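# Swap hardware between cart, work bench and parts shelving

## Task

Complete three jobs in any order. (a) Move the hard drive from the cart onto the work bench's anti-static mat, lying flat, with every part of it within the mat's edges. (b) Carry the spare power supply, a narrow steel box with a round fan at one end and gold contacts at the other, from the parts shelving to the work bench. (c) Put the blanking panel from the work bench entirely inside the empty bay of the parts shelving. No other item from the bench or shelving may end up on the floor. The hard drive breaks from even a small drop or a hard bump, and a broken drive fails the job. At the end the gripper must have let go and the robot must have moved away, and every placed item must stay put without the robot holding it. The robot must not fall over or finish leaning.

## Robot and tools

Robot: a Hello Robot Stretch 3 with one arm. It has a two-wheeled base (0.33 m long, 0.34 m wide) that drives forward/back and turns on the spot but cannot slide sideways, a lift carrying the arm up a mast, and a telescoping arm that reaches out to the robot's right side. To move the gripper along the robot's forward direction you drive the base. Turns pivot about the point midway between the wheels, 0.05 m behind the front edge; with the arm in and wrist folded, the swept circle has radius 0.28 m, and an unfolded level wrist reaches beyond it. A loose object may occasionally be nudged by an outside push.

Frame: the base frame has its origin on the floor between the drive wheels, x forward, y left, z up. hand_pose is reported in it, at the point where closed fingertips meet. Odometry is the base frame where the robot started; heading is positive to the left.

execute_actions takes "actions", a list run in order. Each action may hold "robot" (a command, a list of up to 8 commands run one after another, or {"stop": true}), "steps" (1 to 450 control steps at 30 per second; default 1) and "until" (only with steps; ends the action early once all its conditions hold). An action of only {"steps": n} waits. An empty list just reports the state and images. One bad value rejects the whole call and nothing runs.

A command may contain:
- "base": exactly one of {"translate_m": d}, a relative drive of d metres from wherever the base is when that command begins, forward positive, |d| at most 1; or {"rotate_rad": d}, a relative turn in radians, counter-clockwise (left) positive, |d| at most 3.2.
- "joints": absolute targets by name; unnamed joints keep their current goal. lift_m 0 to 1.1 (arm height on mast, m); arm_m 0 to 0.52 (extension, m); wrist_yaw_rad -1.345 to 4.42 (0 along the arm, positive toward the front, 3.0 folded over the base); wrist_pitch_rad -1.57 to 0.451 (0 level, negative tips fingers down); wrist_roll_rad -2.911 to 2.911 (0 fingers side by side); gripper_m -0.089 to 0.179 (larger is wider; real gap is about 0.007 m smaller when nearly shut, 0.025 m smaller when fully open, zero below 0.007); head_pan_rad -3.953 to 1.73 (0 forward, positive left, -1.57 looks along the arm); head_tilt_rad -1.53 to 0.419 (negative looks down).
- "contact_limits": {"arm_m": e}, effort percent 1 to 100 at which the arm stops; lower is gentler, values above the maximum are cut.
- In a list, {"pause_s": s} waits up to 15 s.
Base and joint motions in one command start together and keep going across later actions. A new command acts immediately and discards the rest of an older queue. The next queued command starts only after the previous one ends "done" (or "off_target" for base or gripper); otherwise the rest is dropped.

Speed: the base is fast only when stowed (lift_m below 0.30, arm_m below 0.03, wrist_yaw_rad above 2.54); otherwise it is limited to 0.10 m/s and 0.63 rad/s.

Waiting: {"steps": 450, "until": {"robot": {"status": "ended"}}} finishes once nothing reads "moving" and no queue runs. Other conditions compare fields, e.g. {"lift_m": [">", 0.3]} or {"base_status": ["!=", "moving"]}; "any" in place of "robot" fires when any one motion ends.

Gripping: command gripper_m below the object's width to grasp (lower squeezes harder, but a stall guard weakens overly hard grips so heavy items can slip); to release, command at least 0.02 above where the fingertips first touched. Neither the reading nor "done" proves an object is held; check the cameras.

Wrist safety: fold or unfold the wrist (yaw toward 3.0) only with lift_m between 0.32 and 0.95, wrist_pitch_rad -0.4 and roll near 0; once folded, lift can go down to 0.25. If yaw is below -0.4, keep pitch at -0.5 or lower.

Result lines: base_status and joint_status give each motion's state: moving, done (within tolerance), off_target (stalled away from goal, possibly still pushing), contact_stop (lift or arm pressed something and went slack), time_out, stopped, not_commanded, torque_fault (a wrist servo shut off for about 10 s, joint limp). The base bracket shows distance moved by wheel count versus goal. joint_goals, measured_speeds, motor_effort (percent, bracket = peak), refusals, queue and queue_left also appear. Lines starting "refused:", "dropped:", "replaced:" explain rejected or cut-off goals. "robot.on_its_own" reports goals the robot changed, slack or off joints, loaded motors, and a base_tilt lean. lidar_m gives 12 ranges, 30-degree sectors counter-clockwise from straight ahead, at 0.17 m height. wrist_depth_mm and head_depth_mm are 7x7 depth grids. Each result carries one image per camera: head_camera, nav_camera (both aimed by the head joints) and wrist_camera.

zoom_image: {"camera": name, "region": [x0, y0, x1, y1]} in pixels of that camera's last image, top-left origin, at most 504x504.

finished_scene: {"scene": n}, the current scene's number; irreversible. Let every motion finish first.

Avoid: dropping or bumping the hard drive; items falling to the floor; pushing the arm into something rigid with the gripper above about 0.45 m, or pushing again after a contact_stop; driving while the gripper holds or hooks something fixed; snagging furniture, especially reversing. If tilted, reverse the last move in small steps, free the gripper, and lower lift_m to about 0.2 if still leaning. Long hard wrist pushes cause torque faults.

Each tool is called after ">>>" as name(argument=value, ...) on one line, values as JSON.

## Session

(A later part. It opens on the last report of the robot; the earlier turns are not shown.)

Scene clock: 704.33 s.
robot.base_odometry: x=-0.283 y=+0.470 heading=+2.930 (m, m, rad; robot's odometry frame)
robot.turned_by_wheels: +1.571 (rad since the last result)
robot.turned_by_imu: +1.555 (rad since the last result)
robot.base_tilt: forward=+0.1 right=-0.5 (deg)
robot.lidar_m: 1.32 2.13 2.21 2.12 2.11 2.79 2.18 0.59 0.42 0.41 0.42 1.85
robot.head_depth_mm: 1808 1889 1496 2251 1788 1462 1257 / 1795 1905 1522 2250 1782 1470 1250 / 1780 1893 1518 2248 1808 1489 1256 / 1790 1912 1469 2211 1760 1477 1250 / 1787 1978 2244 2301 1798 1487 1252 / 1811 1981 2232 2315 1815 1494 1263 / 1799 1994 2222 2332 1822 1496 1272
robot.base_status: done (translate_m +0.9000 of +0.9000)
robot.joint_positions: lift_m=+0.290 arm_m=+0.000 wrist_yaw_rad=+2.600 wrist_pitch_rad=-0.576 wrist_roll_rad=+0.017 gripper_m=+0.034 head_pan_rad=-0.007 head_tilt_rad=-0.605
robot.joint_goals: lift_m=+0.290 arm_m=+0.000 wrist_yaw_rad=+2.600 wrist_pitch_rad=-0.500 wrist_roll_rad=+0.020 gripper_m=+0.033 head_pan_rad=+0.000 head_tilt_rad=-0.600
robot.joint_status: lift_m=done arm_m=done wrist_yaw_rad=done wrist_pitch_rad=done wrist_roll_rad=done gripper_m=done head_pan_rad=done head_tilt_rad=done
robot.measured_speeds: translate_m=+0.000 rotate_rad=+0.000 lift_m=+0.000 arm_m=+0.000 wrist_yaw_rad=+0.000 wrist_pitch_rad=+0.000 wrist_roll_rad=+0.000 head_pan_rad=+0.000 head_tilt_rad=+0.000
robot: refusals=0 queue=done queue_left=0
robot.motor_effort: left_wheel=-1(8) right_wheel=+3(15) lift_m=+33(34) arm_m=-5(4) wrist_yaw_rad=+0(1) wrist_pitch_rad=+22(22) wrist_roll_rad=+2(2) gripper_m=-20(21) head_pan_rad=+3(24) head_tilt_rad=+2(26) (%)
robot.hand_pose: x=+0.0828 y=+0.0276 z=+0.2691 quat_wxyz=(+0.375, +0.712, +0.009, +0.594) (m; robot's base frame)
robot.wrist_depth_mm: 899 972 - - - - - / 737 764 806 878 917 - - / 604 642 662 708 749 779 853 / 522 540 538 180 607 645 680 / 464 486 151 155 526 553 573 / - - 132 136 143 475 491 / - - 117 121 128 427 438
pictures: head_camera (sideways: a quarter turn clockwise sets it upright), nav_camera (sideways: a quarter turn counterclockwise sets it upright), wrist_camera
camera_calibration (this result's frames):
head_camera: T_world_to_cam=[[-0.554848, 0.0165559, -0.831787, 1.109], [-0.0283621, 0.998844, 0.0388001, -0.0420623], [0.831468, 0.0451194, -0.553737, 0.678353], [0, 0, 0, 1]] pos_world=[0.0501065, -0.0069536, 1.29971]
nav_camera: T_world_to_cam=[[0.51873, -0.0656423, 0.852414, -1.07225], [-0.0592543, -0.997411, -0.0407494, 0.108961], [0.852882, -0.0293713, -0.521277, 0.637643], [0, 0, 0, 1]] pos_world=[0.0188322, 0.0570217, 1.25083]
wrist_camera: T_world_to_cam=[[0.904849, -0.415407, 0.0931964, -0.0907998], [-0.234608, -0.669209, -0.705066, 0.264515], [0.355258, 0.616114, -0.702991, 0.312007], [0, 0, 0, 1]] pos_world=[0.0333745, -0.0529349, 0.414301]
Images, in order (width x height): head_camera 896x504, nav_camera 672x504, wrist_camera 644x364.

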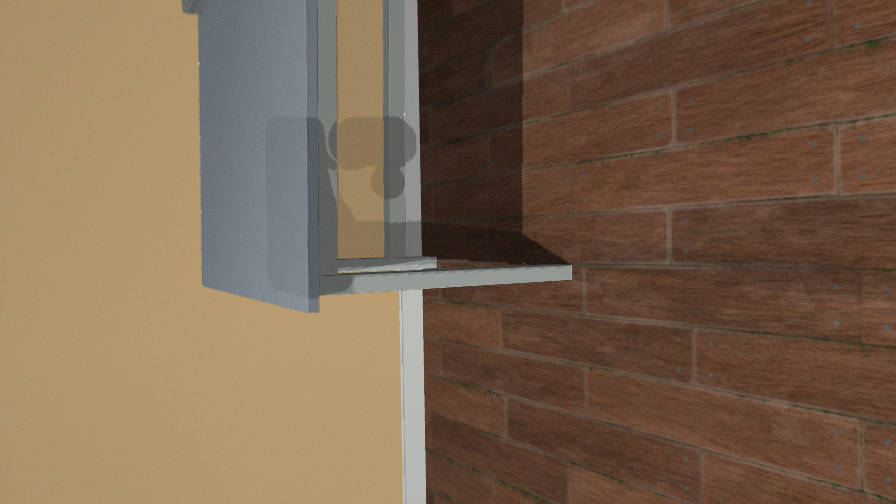

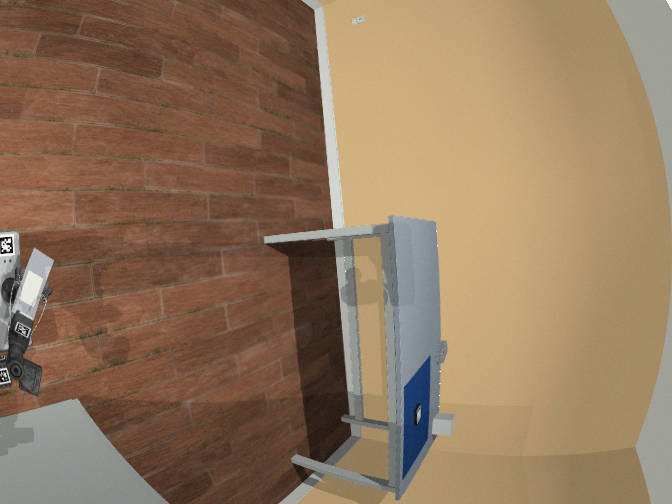

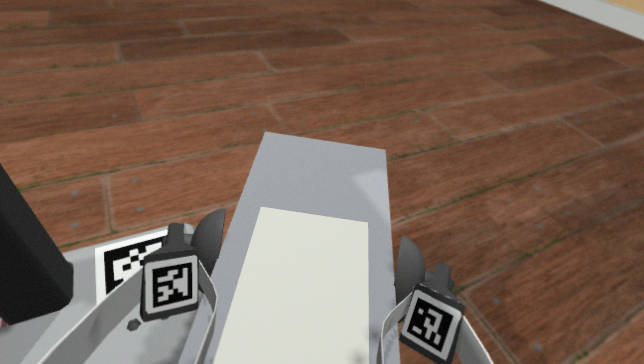

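>>> execute_actions(actions=[{"robot":[{"base":{"translate_m":0.88}},{"base":{"rotate_rad":1.58}},{"base":{"translate_m":-0.3},"joints":{"lift_m":0.86,"head_pan_rad":-1.5,"head_tilt_rad":-0.8}},{"joints":{"wrist_yaw_rad":0.0}},{"joints":{"arm_m":0.25}},{"joints":{"lift_m":0.825}}],"steps":450,"until":{"robot":{"status":"ended"}}},{"steps":300,"until":{"robot":{"status":"ended"}}}])

Scene clock: 727.67 s.
robot.base_odometry: x=-1.084 y=+0.949 heading=-1.773 (m, m, rad; robot's odometry frame)
robot.turned_by_wheels: +1.580 (rad since the last result)
robot.turned_by_imu: +1.565 (rad since the last result)
robot.base_tilt: forward=+0.0 right=-0.5 (deg)
robot.lidar_m: 2.42 2.52 2.82 0.71 0.73 0.99 1.31 1.09 1.12 1.08 0.58 1.67
robot.head_depth_mm: 1039 1114 960 - 659 1316 1158 / 1050 1119 963 - 665 1318 1166 / 1050 1131 935 680 664 1330 1163 / 1056 1143 903 736 1442 1327 1165 / 1062 1148 913 737 1445 1331 1172 / 1079 1159 917 740 1453 1325 1170 / 1087 1218 921 744 908 1128 1176
robot.base_status: done (translate_m -0.3000 of -0.3000)
robot.joint_positions: lift_m=+0.825 arm_m=+0.250 wrist_yaw_rad=+0.001 wrist_pitch_rad=-0.576 wrist_roll_rad=+0.017 gripper_m=+0.034 head_pan_rad=-1.493 head_tilt_rad=-0.790
robot.joint_goals: lift_m=+0.825 arm_m=+0.250 wrist_yaw_rad=+0.000 wrist_pitch_rad=-0.500 wrist_roll_rad=+0.020 gripper_m=+0.033 head_pan_rad=-1.500 head_tilt_rad=-0.800
robot.joint_status: lift_m=done arm_m=done wrist_yaw_rad=done wrist_pitch_rad=done wrist_roll_rad=done gripper_m=done head_pan_rad=done head_tilt_rad=done
robot.measured_speeds: translate_m=+0.000 rotate_rad=+0.000 lift_m=+0.000 arm_m=+0.000 wrist_yaw_rad=+0.000 wrist_pitch_rad=+0.000 wrist_roll_rad=+0.000 head_pan_rad=+0.000 head_tilt_rad=+0.000
robot: refusals=0 queue=done queue_left=0
robot.motor_effort: left_wheel=-2(10) right_wheel=+3(14) lift_m=+33(59) arm_m=+3(3) wrist_yaw_rad=-1(5) wrist_pitch_rad=+22(22) wrist_roll_rad=+1(1) gripper_m=-20(20) head_pan_rad=-2(29) head_tilt_rad=-4(20) (%)
robot.hand_pose: x=-0.0214 y=-0.5965 z=+0.8041 quat_wxyz=(+0.672, +0.200, -0.683, -0.203) (m; robot's base frame)
robot.wrist_depth_mm: 399 421 451 494 537 559 507 / 318 333 355 378 403 435 473 / 264 277 289 303 321 342 363 / 227 234 234 180 265 281 295 / 199 206 151 155 225 238 249 / 176 183 132 136 143 207 215 / 161 160 118 121 128 185 189
pictures: head_camera (sideways: a quarter turn clockwise sets it upright), nav_camera (sideways: a quarter turn counterclockwise sets it upright), wrist_camera
camera_calibration (this result's frames):
head_camera: T_world_to_cam=[[-0.0415228, 0.697742, -0.715145, 0.953829], [0.993483, 0.104877, 0.0446411, -0.0558899], [0.10615, -0.70863, -0.69755, 0.869853], [0, 0, 0, 1]] pos_world=[0.00279626, -0.0432607, 1.29139]
nav_camera: T_world_to_cam=[[-0.0100959, -0.670304, 0.742018, -0.925111], [-0.999365, -0.018593, -0.0303935, 0.101204], [0.0341692, -0.741854, -0.669691, 0.835712], [0, 0, 0, 1]] pos_world=[0.0632447, 0.00175183, 1.24919]
wrist_camera: T_world_to_cam=[[-0.989375, -0.111721, 0.0930357, -0.164812], [-0.144694, 0.694287, -0.705003, 1.0148], [0.0141702, -0.710974, -0.703076, 0.310832], [0, 0, 0, 1]] pos_world=[-0.0206298, -0.501982, 0.949308]
Images, in order (width x height): head_camera 896x504, nav_camera 672x504, wrist_camera 644x364.

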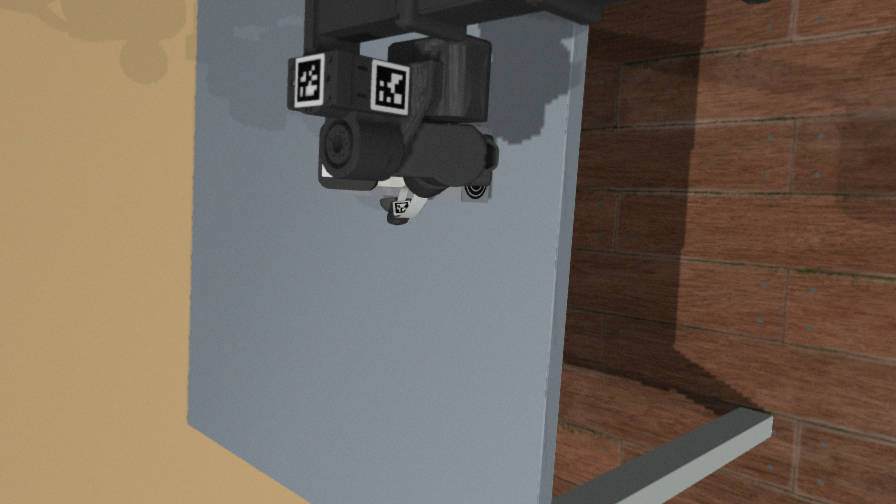

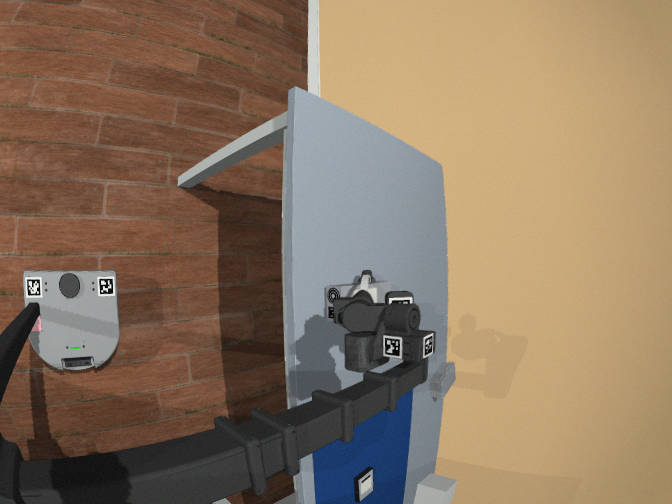

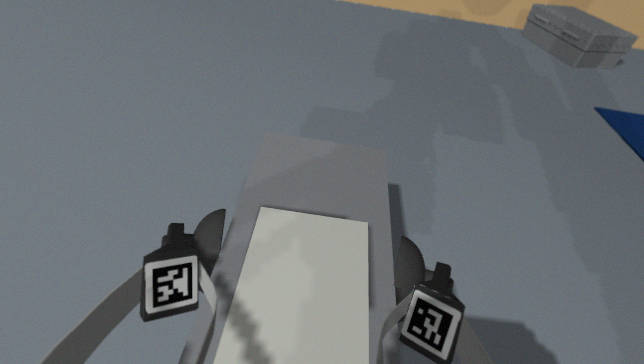

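>>> execute_actions(actions=[{"robot":[{"joints":{"lift_m":0.815}},{"joints":{"lift_m":0.808}},{"joints":{"lift_m":0.802}},{"joints":{"lift_m":0.797}},{"joints":{"lift_m":0.792}}],"steps":300,"until":{"robot":{"wrist_pitch_rad":[">",-0.525]}}},{"robot":{"stop":true},"steps":10}])

Scene clock: 733.07 s.
robot.base_odometry: x=-1.084 y=+0.949 heading=-1.773 (m, m, rad; robot's odometry frame)
robot.turned_by_wheels: +0.000 (rad since the last result)
robot.turned_by_imu: -0.001 (rad since the last result)
robot.base_tilt: forward=+0.0 right=-0.5 (deg)
robot.lidar_m: 2.41 2.52 2.82 0.71 0.73 0.99 1.31 1.09 1.12 1.08 0.58 1.67
robot.head_depth_mm: 1033 1113 953 - 661 1316 1160 / 1037 1120 961 - 664 1314 1162 / 1045 1131 936 699 666 1318 1161 / 1063 1143 905 738 1439 1318 1164 / 1066 1150 913 740 1441 1331 1168 / 1076 1157 917 743 1439 1337 1171 / 1091 1214 919 748 906 1132 1174
robot.base_status: done (translate_m -0.3000 of -0.3000)
robot.joint_positions: lift_m=+0.803 arm_m=+0.250 wrist_yaw_rad=+0.001 wrist_pitch_rad=-0.524 wrist_roll_rad=+0.017 gripper_m=+0.034 head_pan_rad=-1.493 head_tilt_rad=-0.790
robot.joint_goals: lift_m=+0.802 arm_m=+0.250 wrist_yaw_rad=+0.000 wrist_pitch_rad=-0.500 wrist_roll_rad=+0.020 gripper_m=+0.033 head_pan_rad=-1.500 head_tilt_rad=-0.800
robot.joint_status: lift_m=stopped arm_m=done wrist_yaw_rad=done wrist_pitch_rad=done wrist_roll_rad=done gripper_m=done head_pan_rad=done head_tilt_rad=done
robot.measured_speeds: translate_m=+0.000 rotate_rad=+0.000 lift_m=+0.000 arm_m=+0.000 wrist_yaw_rad=+0.000 wrist_pitch_rad=+0.000 wrist_roll_rad=+0.000 head_pan_rad=+0.000 head_tilt_rad=+0.000
robot: refusals=0 queue=stopped queue_left=0
robot.motor_effort: left_wheel=-2(2) right_wheel=+3(3) lift_m=+22(34) arm_m=+3(3) wrist_yaw_rad=-1(1) wrist_pitch_rad=+7(22) wrist_roll_rad=+1(1) gripper_m=-20(20) head_pan_rad=-2(2) head_tilt_rad=-4(4) (%)
robot.hand_pose: x=-0.0213 y=-0.6046 z=+0.7922 quat_wxyz=(+0.677, +0.182, -0.688, -0.185) (m; robot's base frame)
robot.wrist_depth_mm: 412 445 494 544 609 608 592 / 317 334 360 389 421 464 483 / 258 269 286 303 324 345 371 / 217 226 229 186 259 276 293 / 188 195 153 157 217 230 242 / 165 172 132 136 144 197 205 / 150 149 117 120 125 174 178
pictures: head_camera (sideways: a quarter turn clockwise sets it upright), nav_camera (sideways: a quarter turn counterclockwise sets it upright), wrist_camera
camera_calibration (this result's frames):
head_camera: T_world_to_cam=[[-0.0415227, 0.697742, -0.715145, 0.953829], [0.993483, 0.104877, 0.0446411, -0.0558899], [0.10615, -0.70863, -0.697549, 0.869853], [0, 0, 0, 1]] pos_world=[0.00279626, -0.0432607, 1.29139]
nav_camera: T_world_to_cam=[[-0.010096, -0.670304, 0.742018, -0.925111], [-0.999365, -0.0185929, -0.0303935, 0.101204], [0.0341692, -0.741854, -0.669691, 0.835712], [0, 0, 0, 1]] pos_world=[0.0632447, 0.00175182, 1.24919]
wrist_camera: T_world_to_cam=[[-0.989377, -0.106726, 0.0987048, -0.166074], [-0.144676, 0.656513, -0.740311, 1.01719], [0.0142096, -0.746727, -0.664979, 0.244967], [0, 0, 0, 1]] pos_world=[-0.0206272, -0.5026, 0.932329]
Images, in order (width x height): head_camera 896x504, nav_camera 672x504, wrist_camera 644x364.

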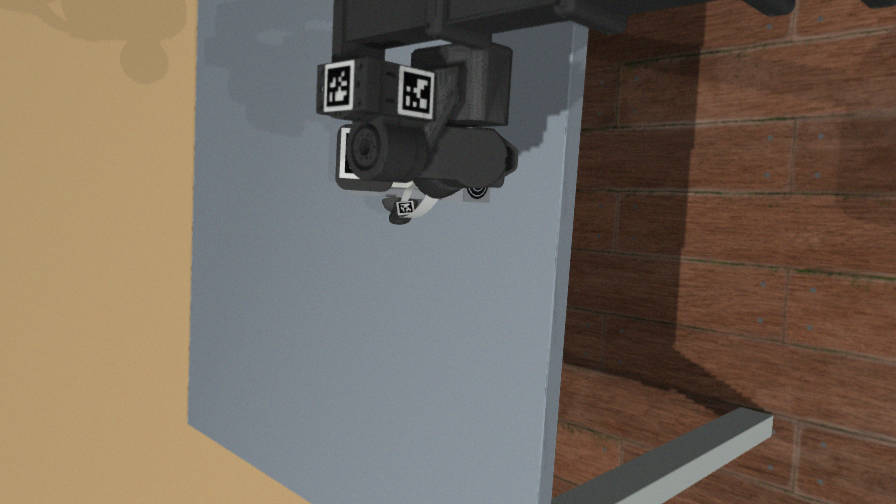

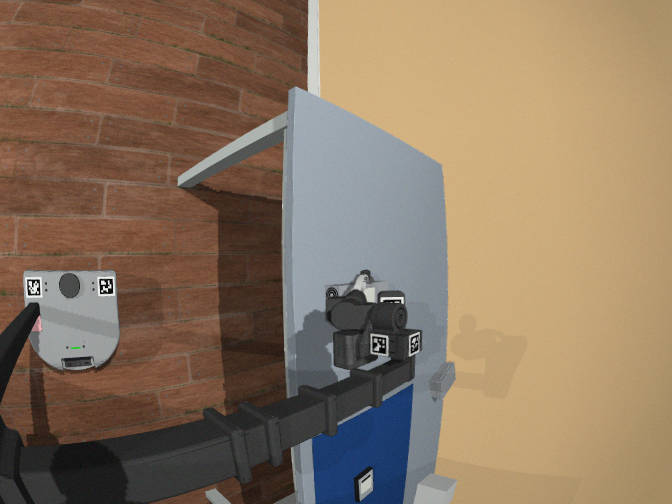

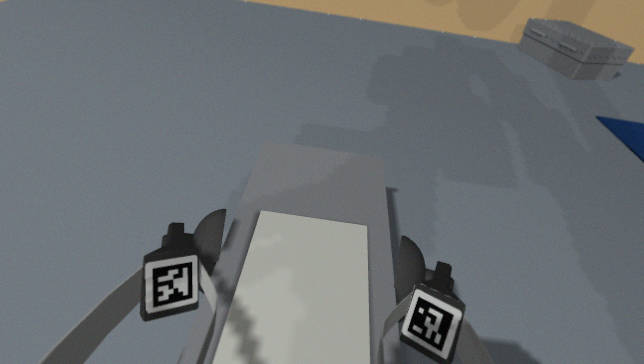

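>>> execute_actions(actions=[{"robot":[{"joints":{"gripper_m":0.13}},{"joints":{"lift_m":0.88}},{"joints":{"arm_m":0.0,"head_pan_rad":-1.9}}],"steps":300,"until":{"robot":{"status":"ended"}}}])

Scene clock: 741.90 s.
robot.base_odometry: x=-1.084 y=+0.949 heading=-1.773 (m, m, rad; robot's odometry frame)
robot.turned_by_wheels: +0.000 (rad since the last result)
robot.turned_by_imu: -0.001 (rad since the last result)
robot.base_tilt: forward=+0.1 right=-0.5 (deg)
robot.lidar_m: 2.42 2.52 2.82 0.71 0.73 0.99 1.31 1.09 1.12 1.08 0.58 1.66
robot.head_depth_mm: 1234 1160 895 727 - - 1126 / 1191 1167 895 734 - - 1123 / 1147 1120 905 736 - - 1126 / 1112 1137 907 737 - - - / 1076 1153 911 721 - - 1153 / 1050 1137 915 704 671 1322 1178 / 1014 1109 921 747 657 1336 1171
robot.base_status: done (translate_m -0.3000 of -0.3000)
robot.joint_positions: lift_m=+0.880 arm_m=+0.000 wrist_yaw_rad=+0.001 wrist_pitch_rad=-0.518 wrist_roll_rad=+0.017 gripper_m=+0.130 head_pan_rad=-1.893 head_tilt_rad=-0.790
robot.joint_goals: lift_m=+0.880 arm_m=+0.000 wrist_yaw_rad=+0.000 wrist_pitch_rad=-0.500 wrist_roll_rad=+0.020 gripper_m=+0.130 head_pan_rad=-1.900 head_tilt_rad=-0.800
robot.joint_status: lift_m=done arm_m=done wrist_yaw_rad=done wrist_pitch_rad=done wrist_roll_rad=done gripper_m=done head_pan_rad=done head_tilt_rad=done
robot.measured_speeds: translate_m=+0.000 rotate_rad=+0.000 lift_m=+0.000 arm_m=+0.000 wrist_yaw_rad=+0.000 wrist_pitch_rad=+0.000 wrist_roll_rad=+0.000 head_pan_rad=+0.000 head_tilt_rad=+0.000
robot: refusals=0 queue=done queue_left=0
robot.motor_effort: left_wheel=-2(2) right_wheel=+3(3) lift_m=+48(51) arm_m=-5(6) wrist_yaw_rad=-1(1) wrist_pitch_rad=+5(7) wrist_roll_rad=+2(2) gripper_m=+1(86) head_pan_rad=-2(19) head_tilt_rad=-4(4) (%)
robot.hand_pose: x=-0.0213 y=-0.3559 z=+0.8705 quat_wxyz=(+0.678, +0.180, -0.689, -0.183) (m; robot's base frame)
robot.wrist_depth_mm: 910 689 741 829 840 846 828 / 481 512 544 586 639 710 786 / 388 405 430 397 490 530 563 / 326 340 354 325 392 418 436 / 280 298 301 317 332 348 362 / - - 275 277 284 302 308 / 902 932 988 - - - 277
pictures: head_camera (sideways: a quarter turn clockwise sets it upright), nav_camera (sideways: a quarter turn counterclockwise sets it upright), wrist_camera
camera_calibration (this result's frames):
head_camera: T_world_to_cam=[[0.233346, 0.658876, -0.715145, 0.952152], [0.955953, -0.290105, 0.0446411, -0.0556609], [-0.178054, -0.694062, -0.69755, 0.871587], [0, 0, 0, 1]] pos_world=[-0.0137823, -0.0385629, 1.29139]
nav_camera: T_world_to_cam=[[-0.270214, -0.61351, 0.742018, -0.923525], [-0.927786, 0.371873, -0.0303935, 0.100768], [-0.25729, -0.696646, -0.669691, 0.83749], [0, 0, 0, 1]] pos_world=[0.0594198, -0.0206297, 1.24919]
wrist_camera: T_world_to_cam=[[-0.98938, -0.106126, 0.0993209, -0.14759], [-0.144656, 0.652104, -0.7442, 0.913742], [0.0142116, -0.750664, -0.660531, 0.477437], [0, 0, 0, 1]] pos_world=[-0.0206287, -0.253124, 1.01003]
Images, in order (width x height): head_camera 896x504, nav_camera 672x504, wrist_camera 644x364.

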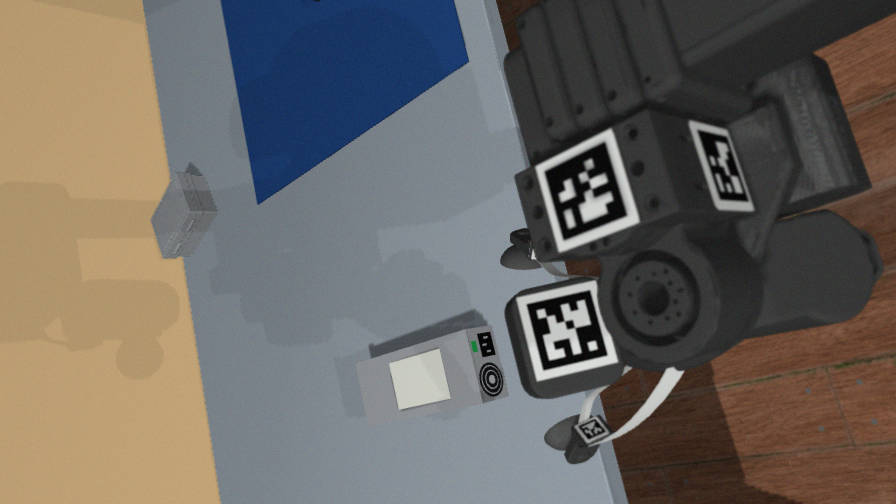

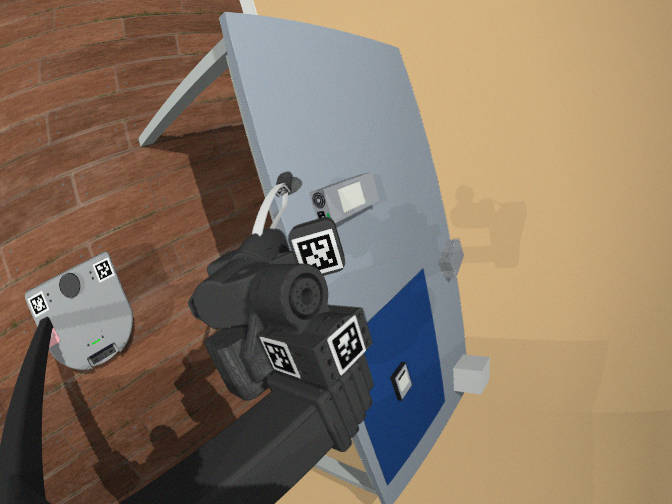

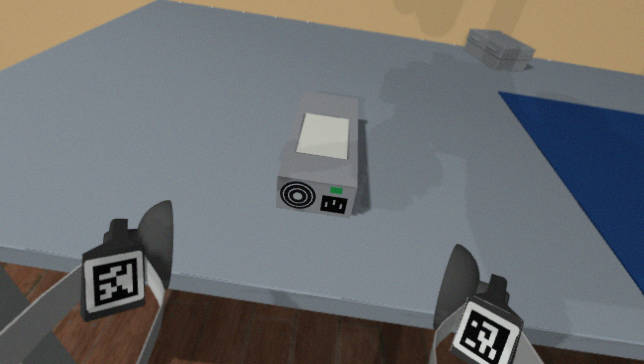

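>>> finished_scene(scene=1)

The scene is finished: the task was done.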